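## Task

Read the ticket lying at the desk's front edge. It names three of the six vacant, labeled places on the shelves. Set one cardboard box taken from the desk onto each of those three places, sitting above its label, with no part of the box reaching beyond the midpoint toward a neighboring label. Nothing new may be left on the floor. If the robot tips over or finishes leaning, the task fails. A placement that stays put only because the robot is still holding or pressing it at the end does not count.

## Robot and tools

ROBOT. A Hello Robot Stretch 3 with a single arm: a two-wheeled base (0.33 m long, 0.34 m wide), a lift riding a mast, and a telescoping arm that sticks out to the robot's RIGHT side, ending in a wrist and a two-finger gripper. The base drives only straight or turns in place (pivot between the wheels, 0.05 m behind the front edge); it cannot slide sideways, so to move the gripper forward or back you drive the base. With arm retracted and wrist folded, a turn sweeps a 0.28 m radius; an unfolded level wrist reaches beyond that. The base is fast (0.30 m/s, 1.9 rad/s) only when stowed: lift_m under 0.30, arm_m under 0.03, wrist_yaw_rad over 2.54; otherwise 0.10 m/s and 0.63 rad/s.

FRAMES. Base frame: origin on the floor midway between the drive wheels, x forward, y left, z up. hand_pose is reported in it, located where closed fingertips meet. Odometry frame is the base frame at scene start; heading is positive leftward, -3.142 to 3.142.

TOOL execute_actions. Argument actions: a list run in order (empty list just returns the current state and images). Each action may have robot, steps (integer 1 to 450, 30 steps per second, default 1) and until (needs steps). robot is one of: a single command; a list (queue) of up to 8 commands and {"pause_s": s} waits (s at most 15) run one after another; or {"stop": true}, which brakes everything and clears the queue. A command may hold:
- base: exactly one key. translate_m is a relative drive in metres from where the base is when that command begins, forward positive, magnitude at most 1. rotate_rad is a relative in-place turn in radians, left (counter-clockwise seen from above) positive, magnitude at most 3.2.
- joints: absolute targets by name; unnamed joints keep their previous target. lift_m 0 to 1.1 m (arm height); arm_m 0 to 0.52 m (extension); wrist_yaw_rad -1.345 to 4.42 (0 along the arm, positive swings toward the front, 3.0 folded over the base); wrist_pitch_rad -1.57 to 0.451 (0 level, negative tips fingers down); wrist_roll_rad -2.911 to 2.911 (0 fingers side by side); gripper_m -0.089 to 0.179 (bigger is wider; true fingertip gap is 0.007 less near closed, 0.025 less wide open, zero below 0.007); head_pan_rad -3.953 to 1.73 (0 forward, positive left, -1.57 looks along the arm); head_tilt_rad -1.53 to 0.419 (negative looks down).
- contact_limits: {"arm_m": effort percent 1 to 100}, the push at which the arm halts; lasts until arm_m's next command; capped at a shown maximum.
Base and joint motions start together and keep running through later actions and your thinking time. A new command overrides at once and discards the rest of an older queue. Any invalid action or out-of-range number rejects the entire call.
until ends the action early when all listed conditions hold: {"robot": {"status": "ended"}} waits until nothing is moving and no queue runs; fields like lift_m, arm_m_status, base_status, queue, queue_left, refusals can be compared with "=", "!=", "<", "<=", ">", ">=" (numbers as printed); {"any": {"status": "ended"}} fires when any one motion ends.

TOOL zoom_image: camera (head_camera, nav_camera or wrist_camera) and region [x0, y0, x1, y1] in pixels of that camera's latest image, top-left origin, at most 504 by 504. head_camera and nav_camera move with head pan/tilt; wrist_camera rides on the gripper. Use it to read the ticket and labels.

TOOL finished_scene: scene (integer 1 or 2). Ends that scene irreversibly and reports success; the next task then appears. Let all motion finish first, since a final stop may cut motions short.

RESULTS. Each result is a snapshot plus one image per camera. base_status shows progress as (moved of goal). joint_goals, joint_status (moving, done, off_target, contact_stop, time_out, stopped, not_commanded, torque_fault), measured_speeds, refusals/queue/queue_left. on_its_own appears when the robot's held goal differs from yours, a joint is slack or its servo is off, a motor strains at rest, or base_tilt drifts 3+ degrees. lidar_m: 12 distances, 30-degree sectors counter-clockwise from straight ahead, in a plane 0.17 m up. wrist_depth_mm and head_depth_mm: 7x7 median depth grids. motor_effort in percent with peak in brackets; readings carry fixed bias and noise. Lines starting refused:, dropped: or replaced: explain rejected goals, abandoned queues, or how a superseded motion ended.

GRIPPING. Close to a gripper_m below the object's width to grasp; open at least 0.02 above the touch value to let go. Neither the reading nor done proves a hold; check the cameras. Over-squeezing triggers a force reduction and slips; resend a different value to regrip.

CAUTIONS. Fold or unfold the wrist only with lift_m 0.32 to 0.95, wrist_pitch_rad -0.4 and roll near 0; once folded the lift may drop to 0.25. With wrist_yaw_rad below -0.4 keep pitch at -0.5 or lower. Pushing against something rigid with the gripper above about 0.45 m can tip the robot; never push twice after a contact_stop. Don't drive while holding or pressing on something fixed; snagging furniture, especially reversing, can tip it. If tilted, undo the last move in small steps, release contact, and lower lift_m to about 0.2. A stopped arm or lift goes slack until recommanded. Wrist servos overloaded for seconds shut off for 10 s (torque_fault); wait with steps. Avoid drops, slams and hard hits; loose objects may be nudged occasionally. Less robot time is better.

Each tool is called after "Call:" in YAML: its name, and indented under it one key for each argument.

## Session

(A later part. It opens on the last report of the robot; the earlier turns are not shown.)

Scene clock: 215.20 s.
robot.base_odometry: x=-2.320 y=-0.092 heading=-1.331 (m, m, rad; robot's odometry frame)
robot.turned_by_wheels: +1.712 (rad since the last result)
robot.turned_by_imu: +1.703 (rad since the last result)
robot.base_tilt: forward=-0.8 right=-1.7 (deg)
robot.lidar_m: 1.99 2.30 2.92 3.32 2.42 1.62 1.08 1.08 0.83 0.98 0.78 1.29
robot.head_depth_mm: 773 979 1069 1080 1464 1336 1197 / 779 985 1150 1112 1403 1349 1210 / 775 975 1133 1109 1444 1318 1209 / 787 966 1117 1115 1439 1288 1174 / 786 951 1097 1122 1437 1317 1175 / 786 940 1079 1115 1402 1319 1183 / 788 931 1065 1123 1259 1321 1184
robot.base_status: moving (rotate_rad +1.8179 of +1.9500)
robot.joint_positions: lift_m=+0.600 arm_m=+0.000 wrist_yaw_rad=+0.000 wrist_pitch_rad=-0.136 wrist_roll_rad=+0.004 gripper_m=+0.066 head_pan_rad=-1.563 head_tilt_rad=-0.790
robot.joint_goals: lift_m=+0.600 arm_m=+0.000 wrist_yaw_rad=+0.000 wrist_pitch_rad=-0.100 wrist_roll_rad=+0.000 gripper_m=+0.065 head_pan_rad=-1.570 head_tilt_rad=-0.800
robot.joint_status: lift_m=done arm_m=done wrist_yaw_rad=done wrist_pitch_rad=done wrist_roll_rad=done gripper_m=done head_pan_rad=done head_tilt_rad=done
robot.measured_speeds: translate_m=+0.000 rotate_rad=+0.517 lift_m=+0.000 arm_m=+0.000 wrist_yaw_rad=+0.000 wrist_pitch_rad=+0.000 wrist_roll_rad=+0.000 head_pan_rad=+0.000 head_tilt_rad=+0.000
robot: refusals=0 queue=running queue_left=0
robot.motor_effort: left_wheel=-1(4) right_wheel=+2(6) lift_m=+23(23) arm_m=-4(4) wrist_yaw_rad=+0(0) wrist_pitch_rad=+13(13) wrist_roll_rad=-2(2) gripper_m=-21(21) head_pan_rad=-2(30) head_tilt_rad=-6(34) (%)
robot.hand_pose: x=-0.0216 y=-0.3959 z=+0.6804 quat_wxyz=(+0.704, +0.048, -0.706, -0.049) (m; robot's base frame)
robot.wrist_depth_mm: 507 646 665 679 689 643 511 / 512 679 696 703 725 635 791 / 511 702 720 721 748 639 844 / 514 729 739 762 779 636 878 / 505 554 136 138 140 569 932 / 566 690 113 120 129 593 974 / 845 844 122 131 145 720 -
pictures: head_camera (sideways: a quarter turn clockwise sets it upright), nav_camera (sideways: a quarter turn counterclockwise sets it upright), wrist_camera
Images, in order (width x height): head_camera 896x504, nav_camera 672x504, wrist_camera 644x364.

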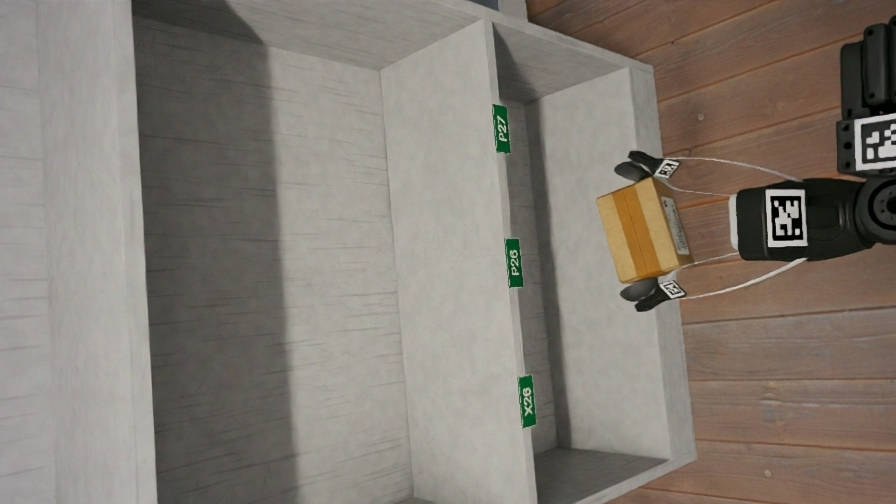

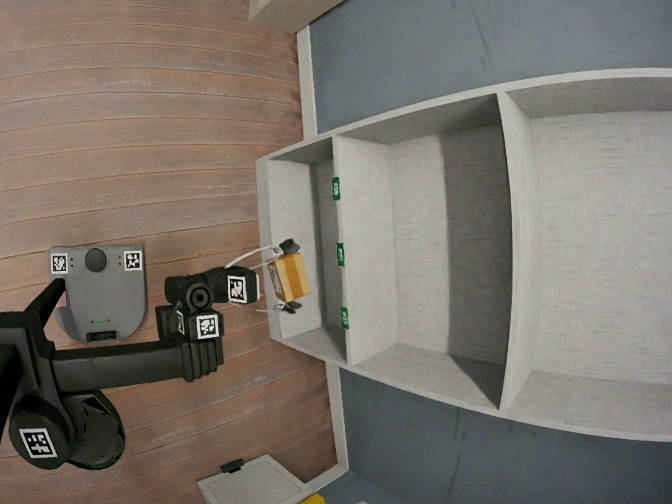

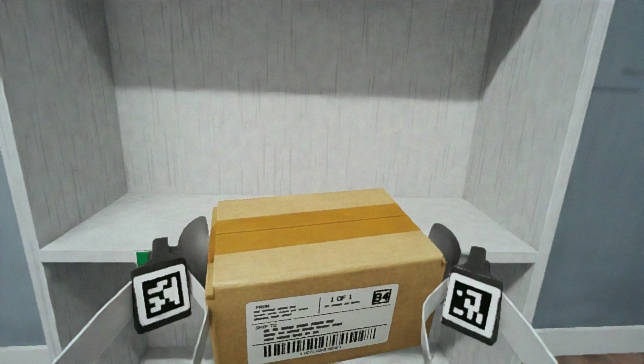

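Call:
execute_actions:
  actions:
    - {"steps":100,"until":{"robot":{"status":"ended"}}}

Call:
zoom_image:
  camera: "head_camera"
  region: [470,80,570,440]

Scene clock: 217.20 s.
robot.base_odometry: x=-2.320 y=-0.092 heading=-1.199 (m, m, rad; robot's odometry frame)
robot.turned_by_wheels: +0.132 (rad since the last result)
robot.turned_by_imu: +0.131 (rad since the last result)
robot.base_tilt: forward=-0.4 right=-0.9 (deg)
robot.lidar_m: 2.27 2.38 3.31 3.33 2.09 1.54 1.08 1.12 0.83 0.98 0.78 1.29
robot.head_depth_mm: 773 951 1099 1114 1376 1321 1193 / 776 956 1106 1115 1437 1311 1209 / 779 961 1102 1117 1436 1318 1204 / 783 958 1097 1117 1442 1299 1168 / 787 964 1115 1116 1430 1319 1176 / 788 959 1110 1115 1396 1330 1182 / 791 932 957 1026 1513 1344 1176
robot.base_status: done (rotate_rad +1.9499 of +1.9500)
robot.joint_positions: lift_m=+0.600 arm_m=+0.000 wrist_yaw_rad=+0.000 wrist_pitch_rad=-0.136 wrist_roll_rad=+0.004 gripper_m=+0.066 head_pan_rad=-1.563 head_tilt_rad=-0.790
robot.joint_goals: lift_m=+0.600 arm_m=+0.000 wrist_yaw_rad=+0.000 wrist_pitch_rad=-0.100 wrist_roll_rad=+0.000 gripper_m=+0.065 head_pan_rad=-1.570 head_tilt_rad=-0.800
robot.joint_status: lift_m=done arm_m=done wrist_yaw_rad=done wrist_pitch_rad=done wrist_roll_rad=done gripper_m=done head_pan_rad=done head_tilt_rad=done
robot.measured_speeds: translate_m=+0.000 rotate_rad=+0.000 lift_m=+0.000 arm_m=+0.000 wrist_yaw_rad=+0.000 wrist_pitch_rad=+0.000 wrist_roll_rad=+0.000 head_pan_rad=+0.000 head_tilt_rad=+0.000
robot: refusals=0 queue=done queue_left=0
robot.motor_effort: left_wheel=-3(5) right_wheel=+2(1) lift_m=+23(23) arm_m=-4(4) wrist_yaw_rad=+0(1) wrist_pitch_rad=+13(13) wrist_roll_rad=-2(2) gripper_m=-20(20) head_pan_rad=-4(2) head_tilt_rad=-5(5) (%)
robot.hand_pose: x=-0.0216 y=-0.3959 z=+0.6804 quat_wxyz=(+0.704, +0.048, -0.706, -0.049) (m; robot's base frame)
robot.wrist_depth_mm: 729 546 675 673 662 650 581 / 757 554 711 700 692 679 567 / 797 559 746 733 722 703 559 / 838 609 762 760 752 741 555 / 878 556 136 137 140 613 543 / 913 893 113 120 129 505 515 / 958 694 122 130 145 836 594
pictures: head_camera (sideways: a quarter turn clockwise sets it upright), nav_camera (sideways: a quarter turn counterclockwise sets it upright), wrist_camera
Images, in order (width x height): head_camera 896x504, nav_camera 672x504, wrist_camera 644x364.

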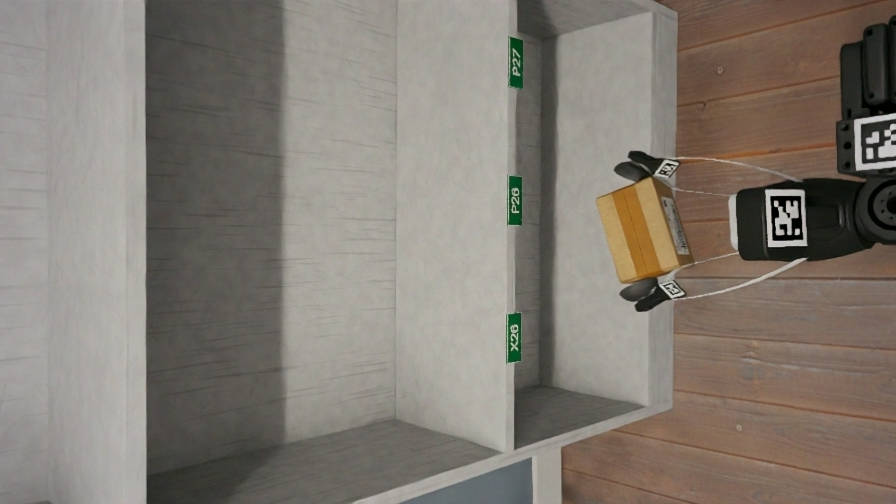

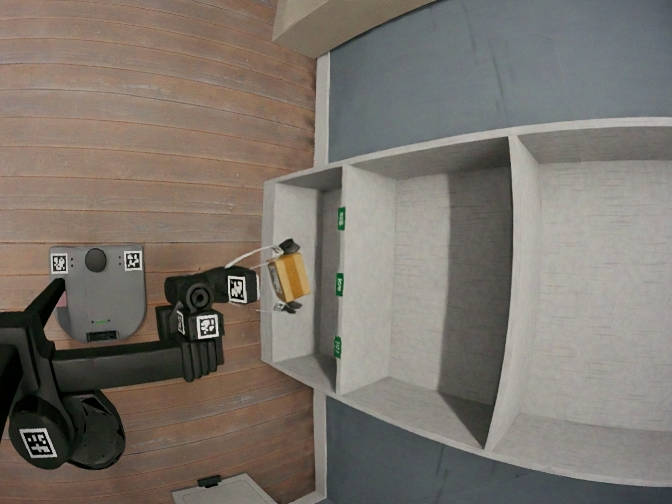

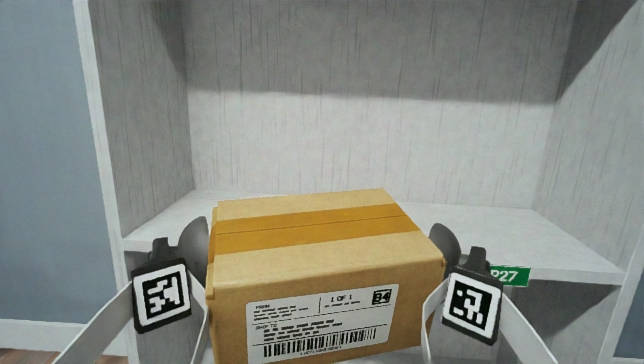

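Region (470, 80, 570, 440) of head_camera's 896x504 image, scaled by 1.400, with more detail than that image has.

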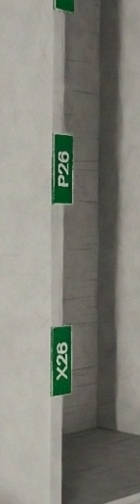

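Call:
execute_actions:
  actions:
    - {"robot":[{"base":{"translate_m":-0.053},"joints":{"lift_m":0.53,"wrist_pitch_rad":-0.3}},{"joints":{"arm_m":0.3}}],"steps":450,"until":{"robot":{"status":"ended"}}}

Scene clock: 229.87 s.
robot.base_odometry: x=-2.339 y=-0.042 heading=-1.199 (m, m, rad; robot's odometry frame)
robot.turned_by_wheels: +0.000 (rad since the last result)
robot.turned_by_imu: +0.001 (rad since the last result)
robot.base_tilt: forward=-0.6 right=-0.8 (deg)
robot.lidar_m: 2.33 2.43 3.40 3.33 2.02 1.49 1.02 1.06 0.81 0.97 0.81 1.33
robot.head_depth_mm: 773 952 1100 1108 1293 1317 1183 / 778 957 1100 1112 1406 1331 - / 780 956 1098 1112 - 1311 1179 / 778 955 1098 1117 1399 1317 1179 / 788 960 1105 1115 1437 1312 1173 / 790 957 1109 1116 1392 1317 1182 / 787 961 1060 1060 1296 1346 1182
robot.base_status: done (translate_m -0.0530 of -0.0530)
robot.joint_positions: lift_m=+0.530 arm_m=+0.300 wrist_yaw_rad=+0.000 wrist_pitch_rad=-0.324 wrist_roll_rad=+0.004 gripper_m=+0.066 head_pan_rad=-1.563 head_tilt_rad=-0.790
robot.joint_goals: lift_m=+0.530 arm_m=+0.300 wrist_yaw_rad=+0.000 wrist_pitch_rad=-0.300 wrist_roll_rad=+0.000 gripper_m=+0.065 head_pan_rad=-1.570 head_tilt_rad=-0.800
robot.joint_status: lift_m=done arm_m=done wrist_yaw_rad=done wrist_pitch_rad=done wrist_roll_rad=done gripper_m=done head_pan_rad=done head_tilt_rad=done
robot.measured_speeds: translate_m=+0.000 rotate_rad=+0.000 lift_m=+0.000 arm_m=+0.000 wrist_yaw_rad=+0.000 wrist_pitch_rad=+0.000 wrist_roll_rad=+0.000 head_pan_rad=+0.000 head_tilt_rad=+0.000
robot: refusals=0 queue=done queue_left=0
robot.motor_effort: left_wheel=-3(7) right_wheel=+2(3) lift_m=+23(24) arm_m=+2(3) wrist_yaw_rad=+1(1) wrist_pitch_rad=+8(12) wrist_roll_rad=-2(2) gripper_m=-20(22) head_pan_rad=-1(3) head_tilt_rad=-5(6) (%)
robot.hand_pose: x=-0.0216 y=-0.6799 z=+0.5647 quat_wxyz=(+0.697, +0.114, -0.699, -0.115) (m; robot's base frame)
robot.wrist_depth_mm: 404 400 391 385 377 372 362 / 428 424 422 407 401 396 390 / 421 450 442 435 428 422 411 / 325 331 338 347 353 361 369 / 254 258 136 138 140 275 280 / 225 225 114 120 129 223 226 / 453 637 122 131 145 607 210
pictures: head_camera (sideways: a quarter turn clockwise sets it upright), nav_camera (sideways: a quarter turn counterclockwise sets it upright), wrist_camera
Images, in order (width x height): head_camera 896x504, nav_camera 672x504, wrist_camera 644x364.

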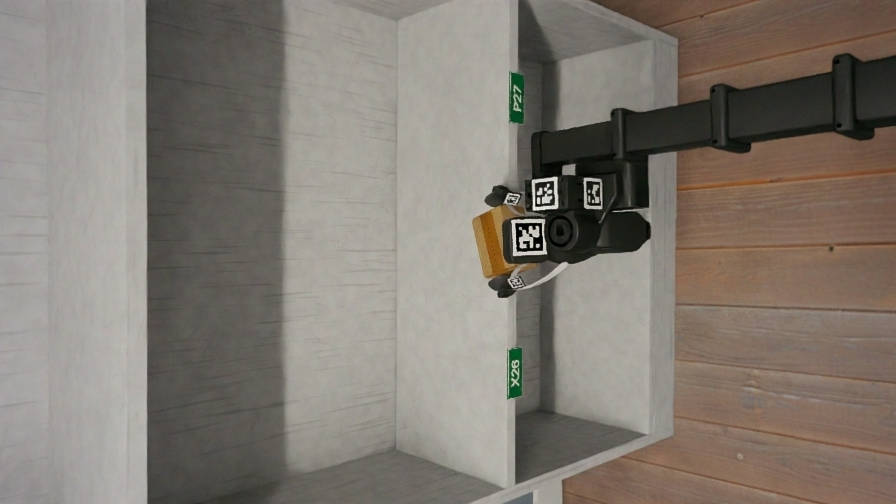

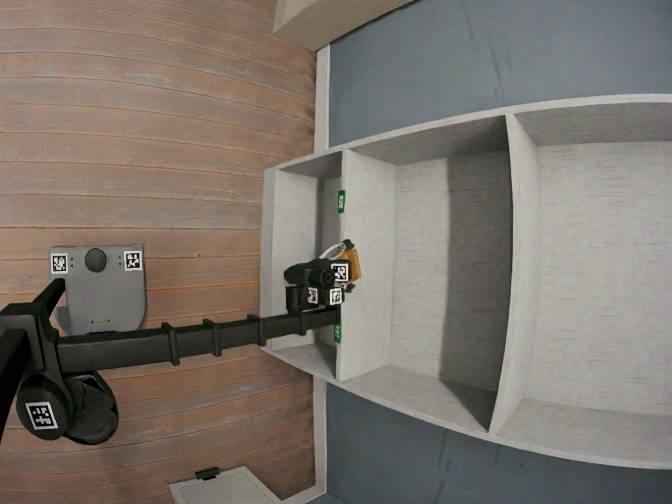

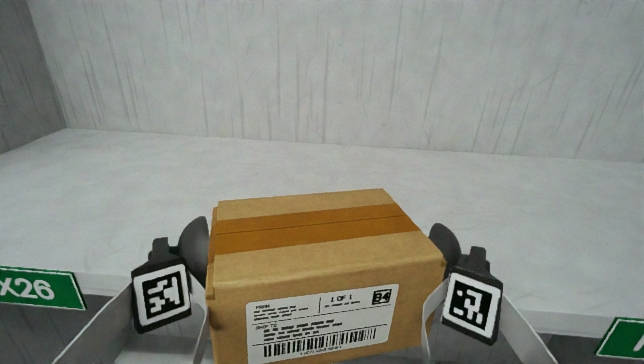

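Call:
execute_actions:
  actions:
    - {"robot":[{"base":{"translate_m":-0.012},"joints":{"arm_m":0.39}},{"joints":{"lift_m":0.505}}],"steps":450,"until":{"robot":{"status":"ended"}}}

Scene clock: 234.23 s.
robot.base_odometry: x=-2.344 y=-0.031 heading=-1.199 (m, m, rad; robot's odometry frame)
robot.turned_by_wheels: +0.000 (rad since the last result)
robot.turned_by_imu: +0.001 (rad since the last result)
robot.base_tilt: forward=-0.5 right=-0.9 (deg)
robot.lidar_m: 2.34 2.44 3.17 3.18 2.00 1.48 1.01 1.05 0.80 0.97 0.81 1.34
robot.head_depth_mm: 774 952 1090 1095 1352 1319 1171 / 774 952 1097 1120 1439 1314 - / 780 952 1102 1145 1378 1314 1177 / 784 956 1099 1149 1412 1322 1185 / 787 959 1104 1120 1441 1317 1181 / 786 955 1113 1115 1405 1321 1179 / 786 959 1083 1087 1331 1358 1176
robot.base_status: done (translate_m -0.0120 of -0.0120)
robot.joint_positions: lift_m=+0.505 arm_m=+0.390 wrist_yaw_rad=+0.000 wrist_pitch_rad=-0.324 wrist_roll_rad=+0.004 gripper_m=+0.066 head_pan_rad=-1.563 head_tilt_rad=-0.790
robot.joint_goals: lift_m=+0.505 arm_m=+0.390 wrist_yaw_rad=+0.000 wrist_pitch_rad=-0.300 wrist_roll_rad=+0.000 gripper_m=+0.065 head_pan_rad=-1.570 head_tilt_rad=-0.800
robot.joint_status: lift_m=done arm_m=done wrist_yaw_rad=done wrist_pitch_rad=done wrist_roll_rad=done gripper_m=done head_pan_rad=done head_tilt_rad=done
robot.measured_speeds: translate_m=+0.000 rotate_rad=+0.000 lift_m=+0.000 arm_m=+0.000 wrist_yaw_rad=+0.000 wrist_pitch_rad=+0.000 wrist_roll_rad=+0.000 head_pan_rad=+0.000 head_tilt_rad=+0.000
robot: refusals=0 queue=done queue_left=0
robot.motor_effort: left_wheel=-3(5) right_wheel=+2(2) lift_m=+23(24) arm_m=+3(0) wrist_yaw_rad=+0(1) wrist_pitch_rad=+8(8) wrist_roll_rad=-1(2) gripper_m=-21(21) head_pan_rad=-3(2) head_tilt_rad=-5(5) (%)
robot.hand_pose: x=-0.0216 y=-0.7699 z=+0.5397 quat_wxyz=(+0.697, +0.114, -0.699, -0.115) (m; robot's base frame)
robot.wrist_depth_mm: 318 313 306 302 295 292 285 / 343 335 328 323 315 310 305 / 360 356 349 347 339 331 325 / 273 277 284 290 296 303 308 / 213 217 135 137 140 231 235 / 175 182 113 120 129 187 188 / 152 145 122 131 145 151 158
pictures: head_camera (sideways: a quarter turn clockwise sets it upright), nav_camera (sideways: a quarter turn counterclockwise sets it upright), wrist_camera
Images, in order (width x height): head_camera 896x504, nav_camera 672x504, wrist_camera 644x364.

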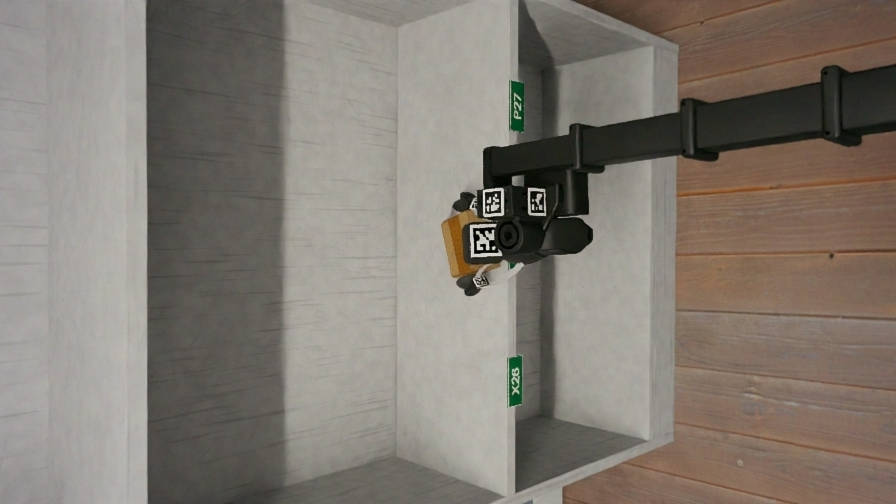

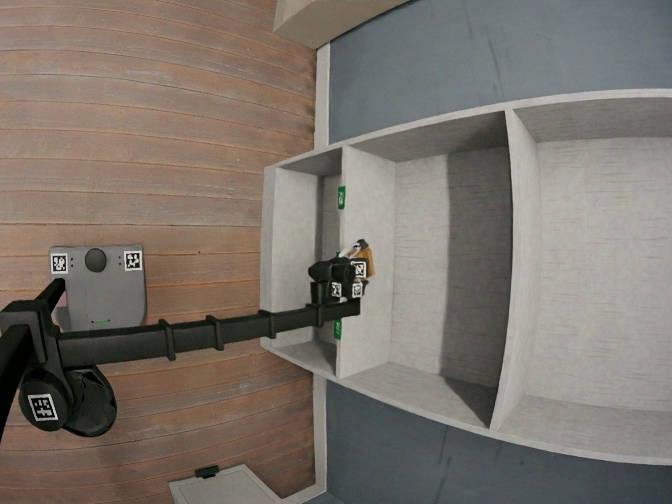

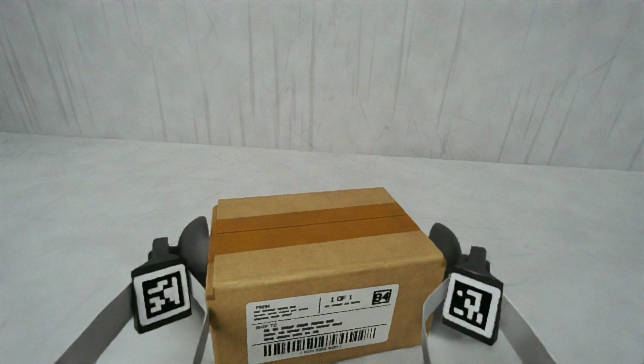

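Call:
execute_actions:
  actions:
    - {"robot":[{"joints":{"lift_m":0.498}},{"joints":{"gripper_m":0.15}},{"joints":{"arm_m":0.0}}],"steps":450,"until":{"robot":{"status":"ended"}}}

Scene clock: 242.03 s.
robot.base_odometry: x=-2.344 y=-0.031 heading=-1.199 (m, m, rad; robot's odometry frame)
robot.turned_by_wheels: +0.000 (rad since the last result)
robot.turned_by_imu: +0.002 (rad since the last result)
robot.base_tilt: forward=-0.6 right=-0.9 (deg)
robot.lidar_m: 2.35 2.45 3.16 3.15 2.00 1.48 1.01 1.05 0.80 0.97 0.81 1.34
robot.head_depth_mm: 771 949 1094 1094 1347 1315 1173 / 781 952 1097 1111 1407 1315 1182 / 782 955 1110 1112 1431 1317 1197 / 782 953 1103 1090 1421 1315 1207 / 785 958 1107 1118 1445 1317 1183 / 788 962 1111 1116 1412 1317 1181 / 788 957 1085 1087 1330 1343 1181
robot.base_status: done (translate_m -0.0120 of -0.0120)
robot.joint_positions: lift_m=+0.498 arm_m=+0.000 wrist_yaw_rad=-0.001 wrist_pitch_rad=-0.315 wrist_roll_rad=+0.003 gripper_m=+0.150 head_pan_rad=-1.563 head_tilt_rad=-0.790
robot.joint_goals: lift_m=+0.498 arm_m=+0.000 wrist_yaw_rad=+0.000 wrist_pitch_rad=-0.300 wrist_roll_rad=+0.000 gripper_m=+0.150 head_pan_rad=-1.570 head_tilt_rad=-0.800
robot.joint_status: lift_m=done arm_m=done wrist_yaw_rad=done wrist_pitch_rad=done wrist_roll_rad=done gripper_m=done head_pan_rad=done head_tilt_rad=done
robot.measured_speeds: translate_m=+0.000 rotate_rad=+0.000 lift_m=+0.000 arm_m=+0.000 wrist_yaw_rad=+0.000 wrist_pitch_rad=+0.000 wrist_roll_rad=+0.000 head_pan_rad=+0.000 head_tilt_rad=+0.000
robot: refusals=0 queue=done queue_left=0
robot.motor_effort: left_wheel=-3(3) right_wheel=+2(2) lift_m=+22(23) arm_m=-4(5) wrist_yaw_rad=+1(1) wrist_pitch_rad=+5(8) wrist_roll_rad=-1(2) gripper_m=+0(82) head_pan_rad=-3(2) head_tilt_rad=-6(5) (%)
robot.hand_pose: x=-0.0217 y=-0.3815 z=+0.5348 quat_wxyz=(+0.698, +0.111, -0.699, -0.112) (m; robot's base frame)
robot.wrist_depth_mm: 471 649 678 663 642 635 486 / 513 587 694 525 680 668 478 / 808 588 759 488 520 487 457 / 900 686 828 832 795 724 552 / 969 698 894 870 856 701 874 / 884 750 750 760 773 - 915 / 704 695 690 671 665 655 784
pictures: head_camera (sideways: a quarter turn clockwise sets it upright), nav_camera (sideways: a quarter turn counterclockwise sets it upright), wrist_camera
Images, in order (width x height): head_camera 896x504, nav_camera 672x504, wrist_camera 644x364.

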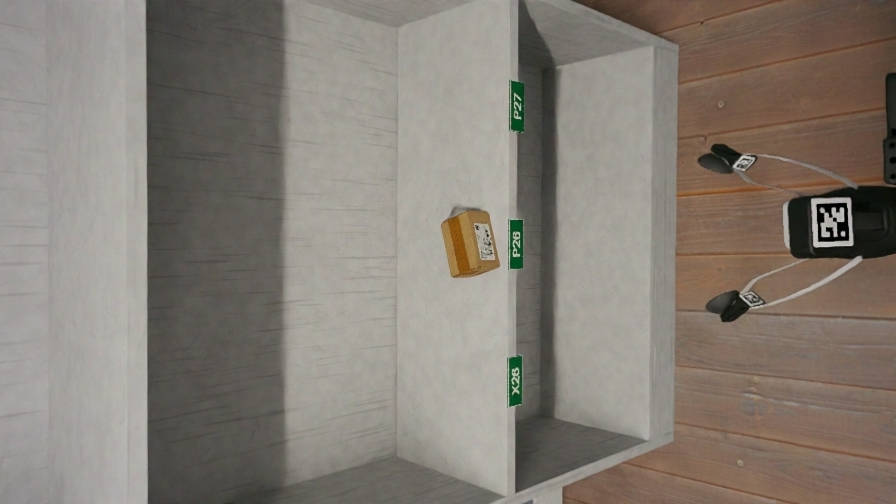

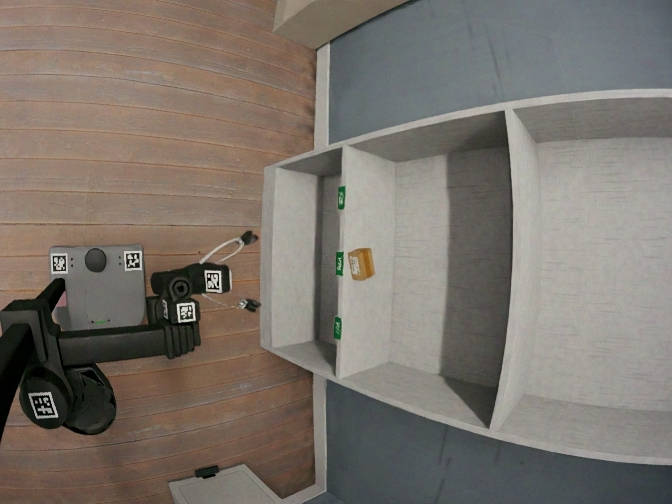

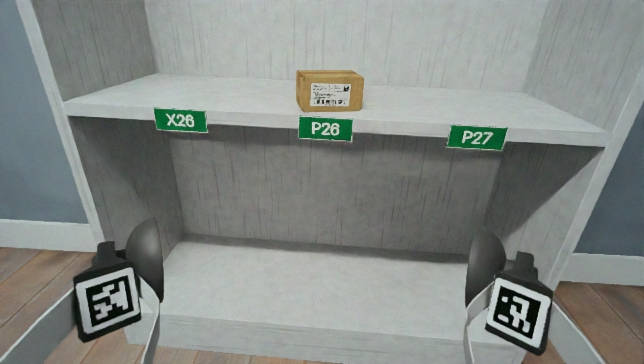

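Call:
execute_actions:
  actions:
    - {"robot":[{"joints":{"wrist_pitch_rad":-0.4,"wrist_yaw_rad":3.0,"gripper_m":0.04},"base":{"rotate_rad":1.127}},{"joints":{"lift_m":0.25}},{"base":{"translate_m":1.0}},{"base":{"translate_m":1.0}},{"base":{"translate_m":0.65}},{"base":{"rotate_rad":2.012},"joints":{"lift_m":0.78,"head_tilt_rad":-0.9}},{"joints":{"wrist_yaw_rad":0.4,"wrist_pitch_rad":-0.3,"gripper_m":0.15}}],"steps":450,"until":{"robot":{"status":"ended"}}}
    - {"steps":450,"until":{"robot":{"status":"ended"}}}

Scene clock: 278.53 s.
robot.base_odometry: x=+0.299 y=-0.223 heading=+1.939 (m, m, rad; robot's odometry frame)
robot.turned_by_wheels: +3.139 (rad since the last result)
robot.turned_by_imu: +3.131 (rad since the last result)
robot.base_tilt: forward=-0.6 right=-0.8 (deg)
robot.lidar_m: 2.49 2.63 3.32 3.16 1.74 1.31 1.27 1.34 1.04 0.77 0.69 1.96
robot.head_depth_mm: 1206 1086 813 791 1475 - 1106 / 1191 1086 880 797 1481 - 1126 / 1201 1092 877 791 1461 - 1111 / 1207 1089 832 784 1488 - 1146 / 1202 1091 880 793 1450 1260 1148 / 1201 1092 882 793 1402 1296 1154 / 1214 1097 885 798 1449 1280 1141
robot.base_status: done (rotate_rad +2.0119 of +2.0120)
robot.joint_positions: lift_m=+0.780 arm_m=+0.000 wrist_yaw_rad=+0.402 wrist_pitch_rad=-0.325 wrist_roll_rad=+0.003 gripper_m=+0.150 head_pan_rad=-1.563 head_tilt_rad=-0.889
robot.joint_goals: lift_m=+0.780 arm_m=+0.000 wrist_yaw_rad=+0.400 wrist_pitch_rad=-0.300 wrist_roll_rad=+0.000 gripper_m=+0.150 head_pan_rad=-1.570 head_tilt_rad=-0.900
robot.joint_status: lift_m=done arm_m=done wrist_yaw_rad=done wrist_pitch_rad=done wrist_roll_rad=done gripper_m=done head_pan_rad=done head_tilt_rad=done
robot.measured_speeds: translate_m=+0.000 rotate_rad=+0.000 lift_m=+0.000 arm_m=+0.000 wrist_yaw_rad=+0.000 wrist_pitch_rad=+0.000 wrist_roll_rad=+0.000 head_pan_rad=+0.000 head_tilt_rad=+0.000
robot: refusals=0 queue=done queue_left=0
robot.motor_effort: left_wheel=-3(11) right_wheel=+1(9) lift_m=+40(41) arm_m=-4(4) wrist_yaw_rad=-2(1) wrist_pitch_rad=+8(9) wrist_roll_rad=-1(1) gripper_m=+0(80) head_pan_rad=-1(3) head_tilt_rad=-6(17) (%)
robot.hand_pose: x=+0.0706 y=-0.3617 z=+0.8137 quat_wxyz=(+0.706, +0.252, -0.662, +0.027) (m; robot's base frame)
robot.wrist_depth_mm: - - - - - 887 804 / - - - - - 933 855 / 641 606 617 646 665 686 706 / - 486 441 450 458 418 480 / - - - 599 353 374 363 / - - - - - - 292 / - - - - - - -
pictures: head_camera (sideways: a quarter turn clockwise sets it upright), nav_camera (sideways: a quarter turn counterclockwise sets it upright), wrist_camera
Images, in order (width x height): head_camera 896x504, nav_camera 672x504, wrist_camera 644x364.

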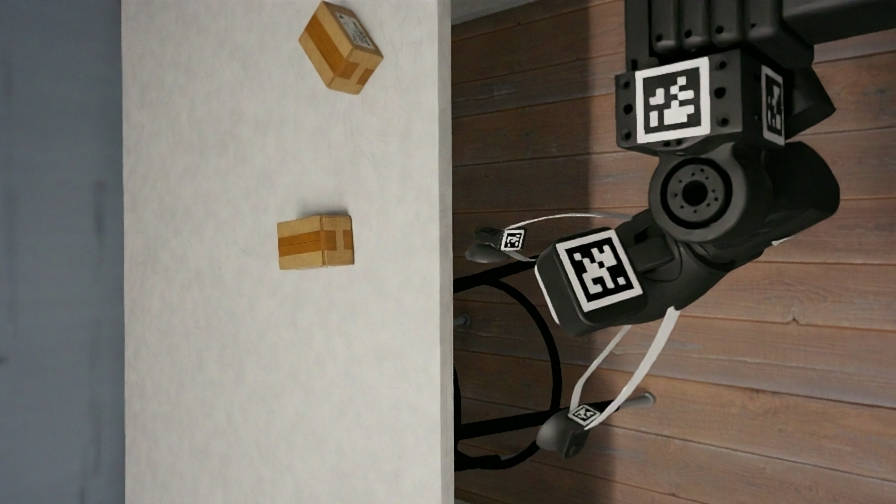

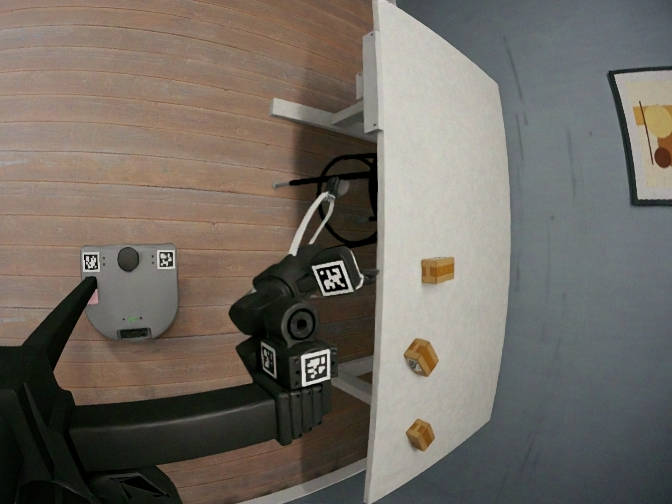

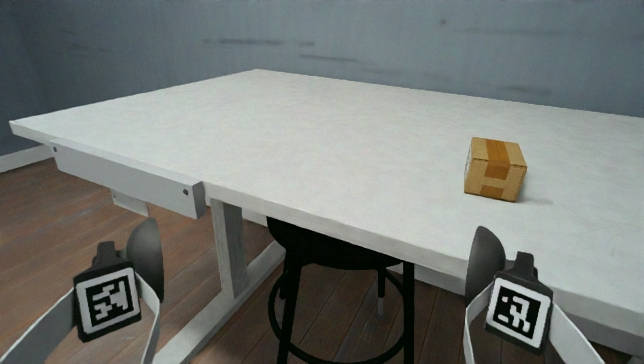

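Call:
execute_actions:
  actions:
    - {"robot":[{"joints":{"wrist_yaw_rad":0.08,"gripper_m":0.14,"lift_m":0.74},"base":{"translate_m":0.025}},{"joints":{"arm_m":0.22}}],"steps":450,"until":{"robot":{"status":"ended"}}}

Scene clock: 285.00 s.
robot.base_odometry: x=+0.290 y=-0.200 heading=+1.939 (m, m, rad; robot's odometry frame)
robot.turned_by_wheels: +0.000 (rad since the last result)
robot.turned_by_imu: +0.002 (rad since the last result)
robot.base_tilt: forward=-0.3 right=-1.0 (deg)
robot.lidar_m: 2.46 2.60 3.32 3.16 1.77 1.33 1.30 1.36 1.05 0.77 0.68 1.96
robot.head_depth_mm: 1194 1082 813 788 - - - / 1198 1086 887 - 1427 1276 1146 / 1199 1091 904 - 1465 1288 1148 / 1207 1090 883 1260 1451 1287 1152 / 1210 1088 885 797 1479 1289 1152 / 1213 1090 884 793 1430 1289 1153 / 1214 1086 880 795 1475 1283 1146
robot.base_status: done (translate_m +0.0250 of +0.0250)
robot.joint_positions: lift_m=+0.740 arm_m=+0.220 wrist_yaw_rad=+0.081 wrist_pitch_rad=-0.324 wrist_roll_rad=+0.003 gripper_m=+0.140 head_pan_rad=-1.563 head_tilt_rad=-0.889
robot.joint_goals: lift_m=+0.740 arm_m=+0.220 wrist_yaw_rad=+0.080 wrist_pitch_rad=-0.300 wrist_roll_rad=+0.000 gripper_m=+0.140 head_pan_rad=-1.570 head_tilt_rad=-0.900
robot.joint_status: lift_m=done arm_m=done wrist_yaw_rad=done wrist_pitch_rad=done wrist_roll_rad=done gripper_m=done head_pan_rad=done head_tilt_rad=done
robot.measured_speeds: translate_m=+0.000 rotate_rad=+0.000 lift_m=+0.000 arm_m=+0.000 wrist_yaw_rad=+0.000 wrist_pitch_rad=+0.000 wrist_roll_rad=+0.000 head_pan_rad=+0.000 head_tilt_rad=+0.000
robot: refusals=0 queue=done queue_left=0
robot.motor_effort: left_wheel=-3(5) right_wheel=+1(2) lift_m=+22(40) arm_m=+3(1) wrist_yaw_rad=+0(2) wrist_pitch_rad=+8(8) wrist_roll_rad=-2(1) gripper_m=-1(50) head_pan_rad=-2(2) head_tilt_rad=-6(6) (%)
robot.hand_pose: x=-0.0025 y=-0.5991 z=+0.7747 quat_wxyz=(+0.701, +0.142, -0.693, -0.086) (m; robot's base frame)
robot.wrist_depth_mm: 900 868 820 786 754 740 707 / 799 816 842 820 810 780 744 / 471 488 495 515 533 543 564 / 336 346 354 354 271 378 384 / 264 279 273 274 231 298 291 / 216 - 221 225 228 - 234 / 183 179 187 190 191 187 197
pictures: head_camera (sideways: a quarter turn clockwise sets it upright), nav_camera (sideways: a quarter turn counterclockwise sets it upright), wrist_camera
Images, in order (width x height): head_camera 896x504, nav_camera 672x504, wrist_camera 644x364.

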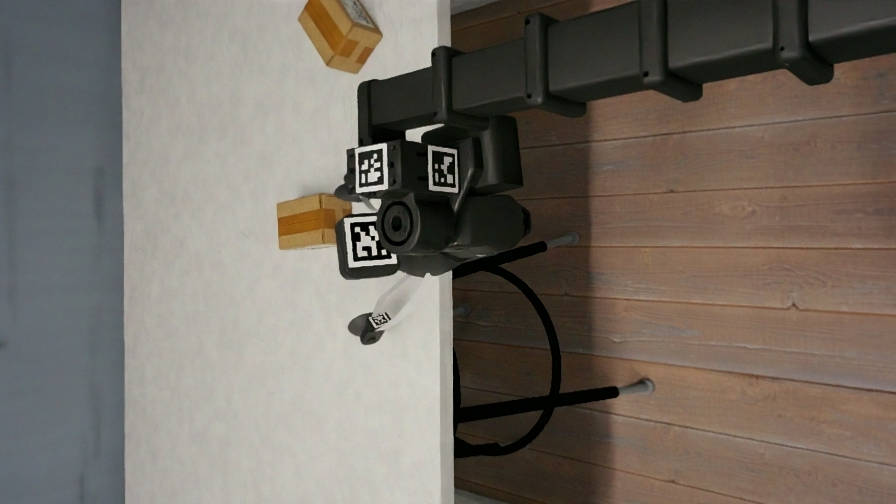

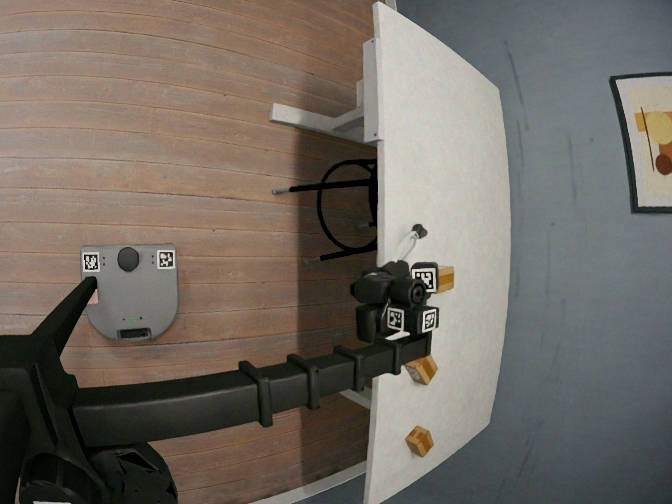

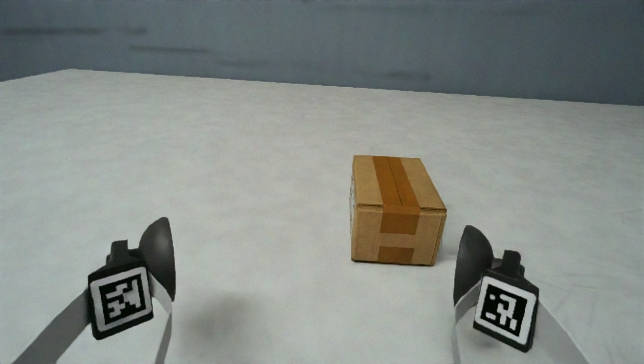

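Call:
execute_actions:
  actions:
    - {"robot":[{"joints":{"lift_m":0.72},"base":{"translate_m":-0.06}},{"joints":{"arm_m":0.3,"lift_m":0.706}}],"steps":450,"until":{"robot":{"status":"ended"}}}

Scene clock: 291.47 s.
robot.base_odometry: x=+0.312 y=-0.256 heading=+1.939 (m, m, rad; robot's odometry frame)
robot.turned_by_wheels: +0.000 (rad since the last result)
robot.turned_by_imu: +0.001 (rad since the last result)
robot.base_tilt: forward=-0.5 right=-0.8 (deg)
robot.lidar_m: 2.52 2.67 3.25 3.16 1.69 1.27 1.24 1.30 1.02 0.77 0.70 1.95
robot.head_depth_mm: 1191 1089 853 789 1475 - - / 1204 1084 905 - 1435 1256 1138 / 1196 1084 936 1632 1462 1276 1148 / 1201 1086 850 1597 1451 1288 1145 / 1207 1096 879 790 1471 1281 1146 / 1205 1089 880 796 1437 1280 1147 / 1205 1092 884 795 1442 1285 1149
robot.base_status: done (translate_m -0.0600 of -0.0600)
robot.joint_positions: lift_m=+0.706 arm_m=+0.300 wrist_yaw_rad=+0.081 wrist_pitch_rad=-0.324 wrist_roll_rad=+0.003 gripper_m=+0.140 head_pan_rad=-1.563 head_tilt_rad=-0.889
robot.joint_goals: lift_m=+0.706 arm_m=+0.300 wrist_yaw_rad=+0.080 wrist_pitch_rad=-0.300 wrist_roll_rad=+0.000 gripper_m=+0.140 head_pan_rad=-1.570 head_tilt_rad=-0.900
robot.joint_status: lift_m=done arm_m=done wrist_yaw_rad=done wrist_pitch_rad=done wrist_roll_rad=done gripper_m=done head_pan_rad=done head_tilt_rad=done
robot.measured_speeds: translate_m=+0.000 rotate_rad=+0.000 lift_m=+0.000 arm_m=+0.000 wrist_yaw_rad=+0.000 wrist_pitch_rad=+0.000 wrist_roll_rad=+0.000 head_pan_rad=+0.000 head_tilt_rad=+0.000
robot: refusals=0 queue=done queue_left=0
robot.motor_effort: left_wheel=-3(8) right_wheel=+1(2) lift_m=+23(23) arm_m=+3(1) wrist_yaw_rad=-1(1) wrist_pitch_rad=+8(8) wrist_roll_rad=-1(1) gripper_m=+0(1) head_pan_rad=-3(2) head_tilt_rad=-6(6) (%)
robot.hand_pose: x=-0.0025 y=-0.6792 z=+0.7407 quat_wxyz=(+0.701, +0.142, -0.693, -0.086) (m; robot's base frame)
robot.wrist_depth_mm: 804 769 742 712 685 663 638 / 622 647 673 714 719 700 675 / 370 382 396 408 420 432 452 / 268 273 262 176 290 295 306 / 209 221 147 144 222 236 230 / 175 - 163 155 180 - 185 / - 142 148 149 151 148 156
pictures: head_camera (sideways: a quarter turn clockwise sets it upright), nav_camera (sideways: a quarter turn counterclockwise sets it upright), wrist_camera
Images, in order (width x height): head_camera 896x504, nav_camera 672x504, wrist_camera 644x364.

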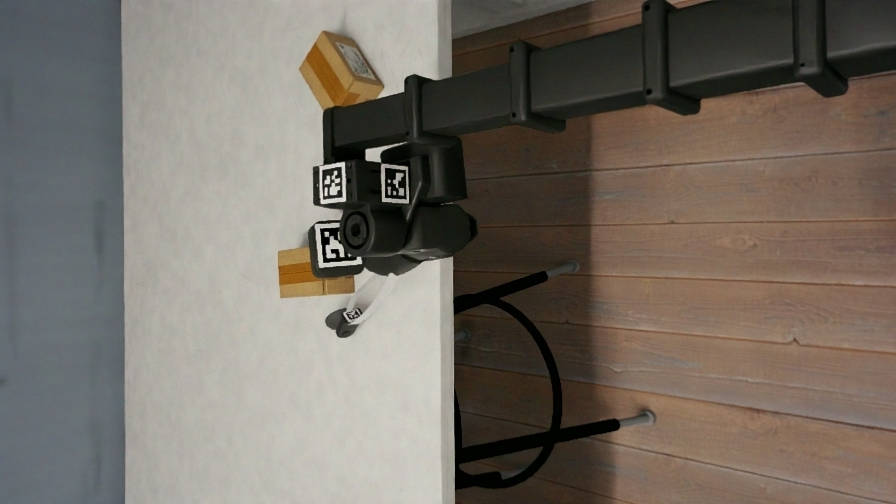

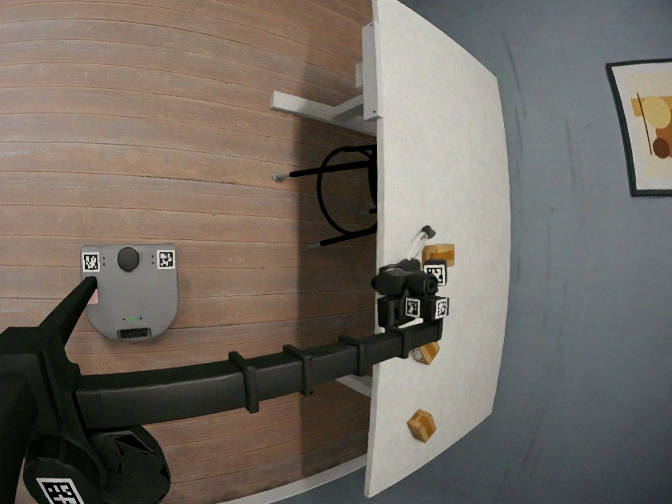

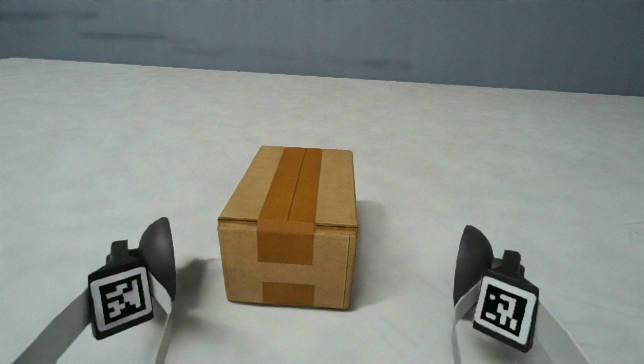

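Call:
execute_actions:
  actions:
    - {"robot":[{"base":{"translate_m":0.016},"joints":{"arm_m":0.345}},{"joints":{"gripper_m":0.035}},{"pause_s":0.5},{"joints":{"lift_m":0.77}},{"joints":{"arm_m":0.0}}],"steps":450,"until":{"robot":{"status":"ended"}}}

Scene clock: 301.60 s.
robot.base_odometry: x=+0.306 y=-0.241 heading=+1.939 (m, m, rad; robot's odometry frame)
robot.turned_by_wheels: +0.000 (rad since the last result)
robot.turned_by_imu: +0.003 (rad since the last result)
robot.base_tilt: forward=-0.4 right=-0.8 (deg)
robot.lidar_m: 2.50 2.65 3.33 3.15 1.71 1.28 1.25 1.31 1.03 0.77 0.70 1.95
robot.head_depth_mm: 1202 1085 833 790 1457 - - / 1192 1093 879 792 1471 - 1102 / 1198 1085 880 790 1454 - 1106 / 1206 1090 880 756 538 1260 1123 / 1198 1090 876 791 1431 1294 1142 / 1204 1092 882 794 1408 1287 1152 / 1207 1097 884 794 1440 1282 1139
robot.base_status: done (translate_m +0.0160 of +0.0160)
robot.joint_positions: lift_m=+0.770 arm_m=+0.000 wrist_yaw_rad=+0.081 wrist_pitch_rad=-0.324 wrist_roll_rad=+0.003 gripper_m=+0.052 head_pan_rad=-1.563 head_tilt_rad=-0.889
robot.joint_goals: lift_m=+0.770 arm_m=+0.000 wrist_yaw_rad=+0.080 wrist_pitch_rad=-0.300 wrist_roll_rad=+0.000 gripper_m=+0.051 head_pan_rad=-1.570 head_tilt_rad=-0.900
robot.joint_status: lift_m=done arm_m=done wrist_yaw_rad=done wrist_pitch_rad=done wrist_roll_rad=done gripper_m=done head_pan_rad=done head_tilt_rad=done
robot.measured_speeds: translate_m=+0.000 rotate_rad=+0.000 lift_m=+0.000 arm_m=+0.000 wrist_yaw_rad=+0.000 wrist_pitch_rad=+0.000 wrist_roll_rad=+0.000 head_pan_rad=+0.000 head_tilt_rad=+0.000
robot: refusals=0 queue=done queue_left=0
robot.on_its_own: gripper_m is held at +0.051, not at your +0.035, by its stall guard, which is not easing now
robot.motor_effort: left_wheel=-3(5) right_wheel=+1(5) lift_m=+41(43) arm_m=-4(3) wrist_yaw_rad=+0(0) wrist_pitch_rad=+8(8) wrist_roll_rad=-1(1) gripper_m=-20(100) head_pan_rad=-2(2) head_tilt_rad=-5(5) (%)
robot.hand_pose: x=-0.0026 y=-0.3797 z=+0.8039 quat_wxyz=(+0.701, +0.142, -0.693, -0.086) (m; robot's base frame)
robot.wrist_depth_mm: - - - 994 968 919 897 / - 967 - - - 962 948 / 566 578 592 617 637 647 679 / 399 409 414 426 435 396 430 / - 612 350 138 340 340 345 / - 988 109 110 111 - 734 / - 972 105 102 562 - -
pictures: head_camera (sideways: a quarter turn clockwise sets it upright), nav_camera (sideways: a quarter turn counterclockwise sets it upright), wrist_camera
Images, in order (width x height): head_camera 896x504, nav_camera 672x504, wrist_camera 644x364.

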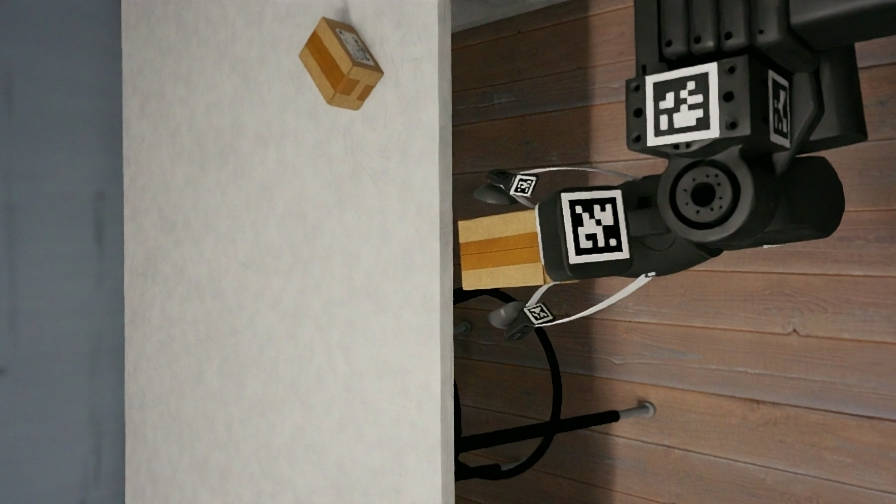

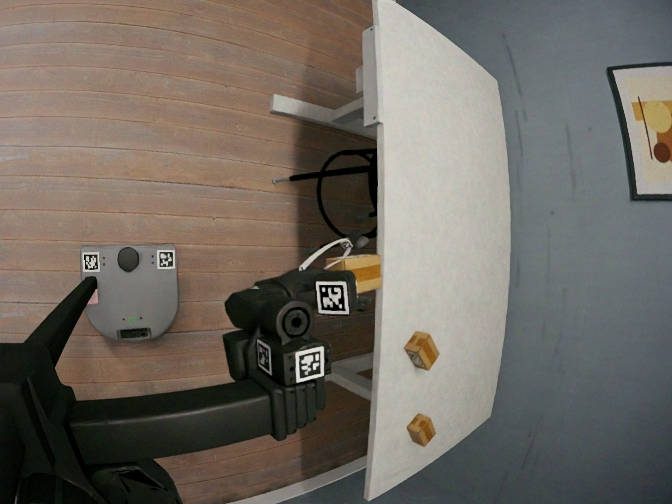

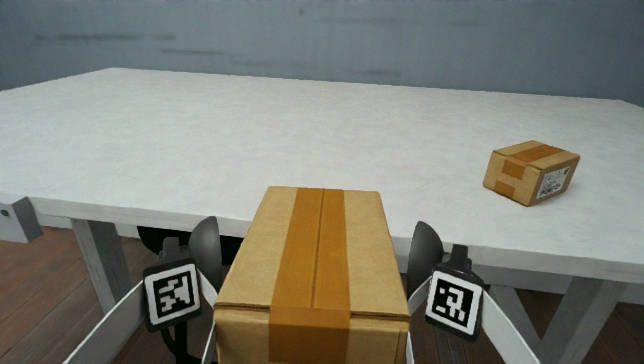

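Call:
execute_actions:
  actions:
    - {"robot":[{"base":{"rotate_rad":1.055},"joints":{"wrist_yaw_rad":0,"gripper_m":0.045}},{"base":{"translate_m":1.0},"joints":{"lift_m":0.53,"head_tilt_rad":-0.8}},{"base":{"translate_m":1.0}},{"base":{"translate_m":0.756}},{"base":{"rotate_rad":2.09}}],"steps":450,"until":{"robot":{"status":"ended"}}}
    - {"steps":450,"until":{"robot":{"status":"ended"}}}
    - {"steps":450,"until":{"robot":{"status":"ended"}}}

Scene clock: 344.43 s.
robot.base_odometry: x=-2.420 y=+0.164 heading=-1.199 (m, m, rad; robot's odometry frame)
robot.turned_by_wheels: +3.145 (rad since the last result)
robot.turned_by_imu: +3.141 (rad since the last result)
robot.base_tilt: forward=-0.5 right=-0.7 (deg)
robot.lidar_m: 2.49 2.65 3.45 3.42 1.71 1.31 0.86 0.92 0.70 0.93 0.86 1.45
robot.head_depth_mm: 732 867 910 965 1483 1331 1165 / 738 904 1045 1099 1328 1306 1188 / 737 914 1057 1102 1383 1294 1186 / 739 919 1066 1091 1392 1001 1149 / 744 926 1076 1097 1402 1304 1172 / 745 933 1084 1099 1428 1309 1171 / 746 944 1099 1105 1375 1315 1171
robot.base_status: done (rotate_rad +2.0899 of +2.0900)
robot.joint_positions: lift_m=+0.530 arm_m=+0.000 wrist_yaw_rad=+0.001 wrist_pitch_rad=-0.324 wrist_roll_rad=+0.003 gripper_m=+0.052 head_pan_rad=-1.563 head_tilt_rad=-0.803
robot.joint_goals: lift_m=+0.530 arm_m=+0.000 wrist_yaw_rad=+0.000 wrist_pitch_rad=-0.300 wrist_roll_rad=+0.000 gripper_m=+0.051 head_pan_rad=-1.570 head_tilt_rad=-0.800
robot.joint_status: lift_m=done arm_m=done wrist_yaw_rad=done wrist_pitch_rad=done wrist_roll_rad=done gripper_m=done head_pan_rad=done head_tilt_rad=done
robot.measured_speeds: translate_m=+0.000 rotate_rad=+0.000 lift_m=+0.000 arm_m=+0.000 wrist_yaw_rad=+0.000 wrist_pitch_rad=+0.000 wrist_roll_rad=+0.000 head_pan_rad=+0.000 head_tilt_rad=+0.000
robot: refusals=0 queue=done queue_left=0
robot.on_its_own: gripper_m is held at +0.051, not at your +0.045, by its stall guard, which is not easing now
robot.motor_effort: left_wheel=-3(7) right_wheel=+1(6) lift_m=+23(41) arm_m=-3(4) wrist_yaw_rad=-1(1) wrist_pitch_rad=+8(8) wrist_roll_rad=-1(1) gripper_m=-20(53) head_pan_rad=-3(2) head_tilt_rad=+2(15) (%)
robot.hand_pose: x=-0.0212 y=-0.3805 z=+0.5645 quat_wxyz=(+0.697, +0.115, -0.698, -0.114) (m; robot's base frame)
robot.wrist_depth_mm: 574 664 642 627 608 567 385 / 584 693 661 665 650 549 639 / 540 511 464 495 511 482 690 / 613 816 801 750 736 439 741 / 659 857 830 138 776 565 809 / 829 748 109 110 111 873 858 / 730 699 105 102 368 783 805
pictures: head_camera (sideways: a quarter turn clockwise sets it upright), nav_camera (sideways: a quarter turn counterclockwise sets it upright), wrist_camera
Images, in order (width x height): head_camera 896x504, nav_camera 672x504, wrist_camera 644x364.

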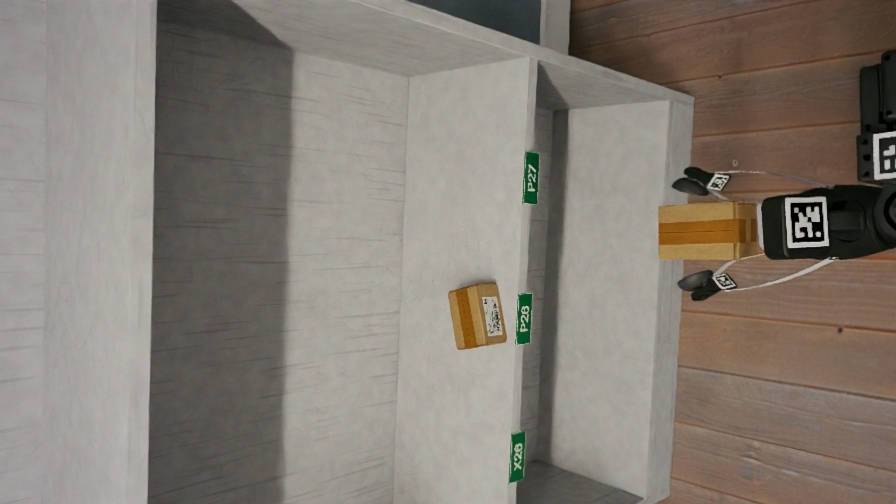

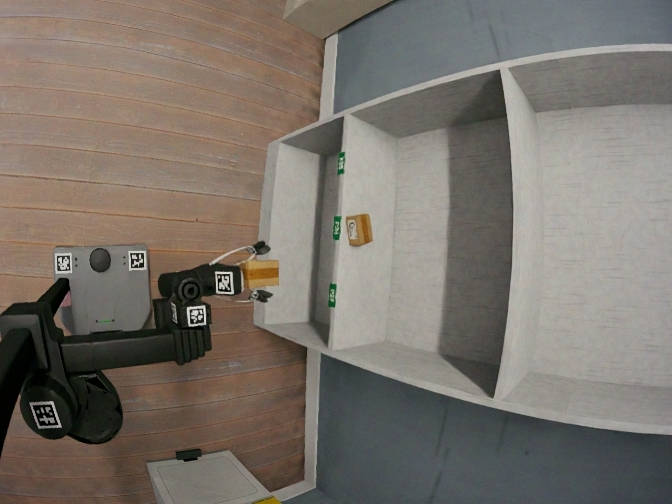

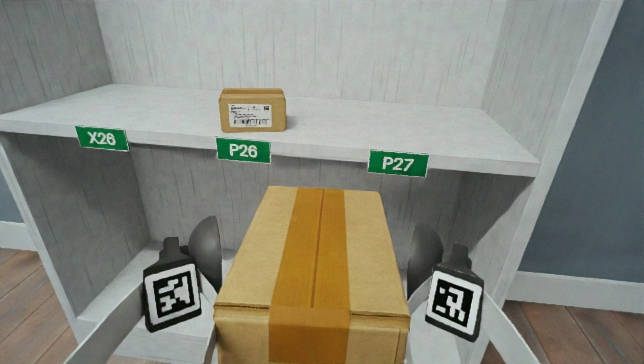

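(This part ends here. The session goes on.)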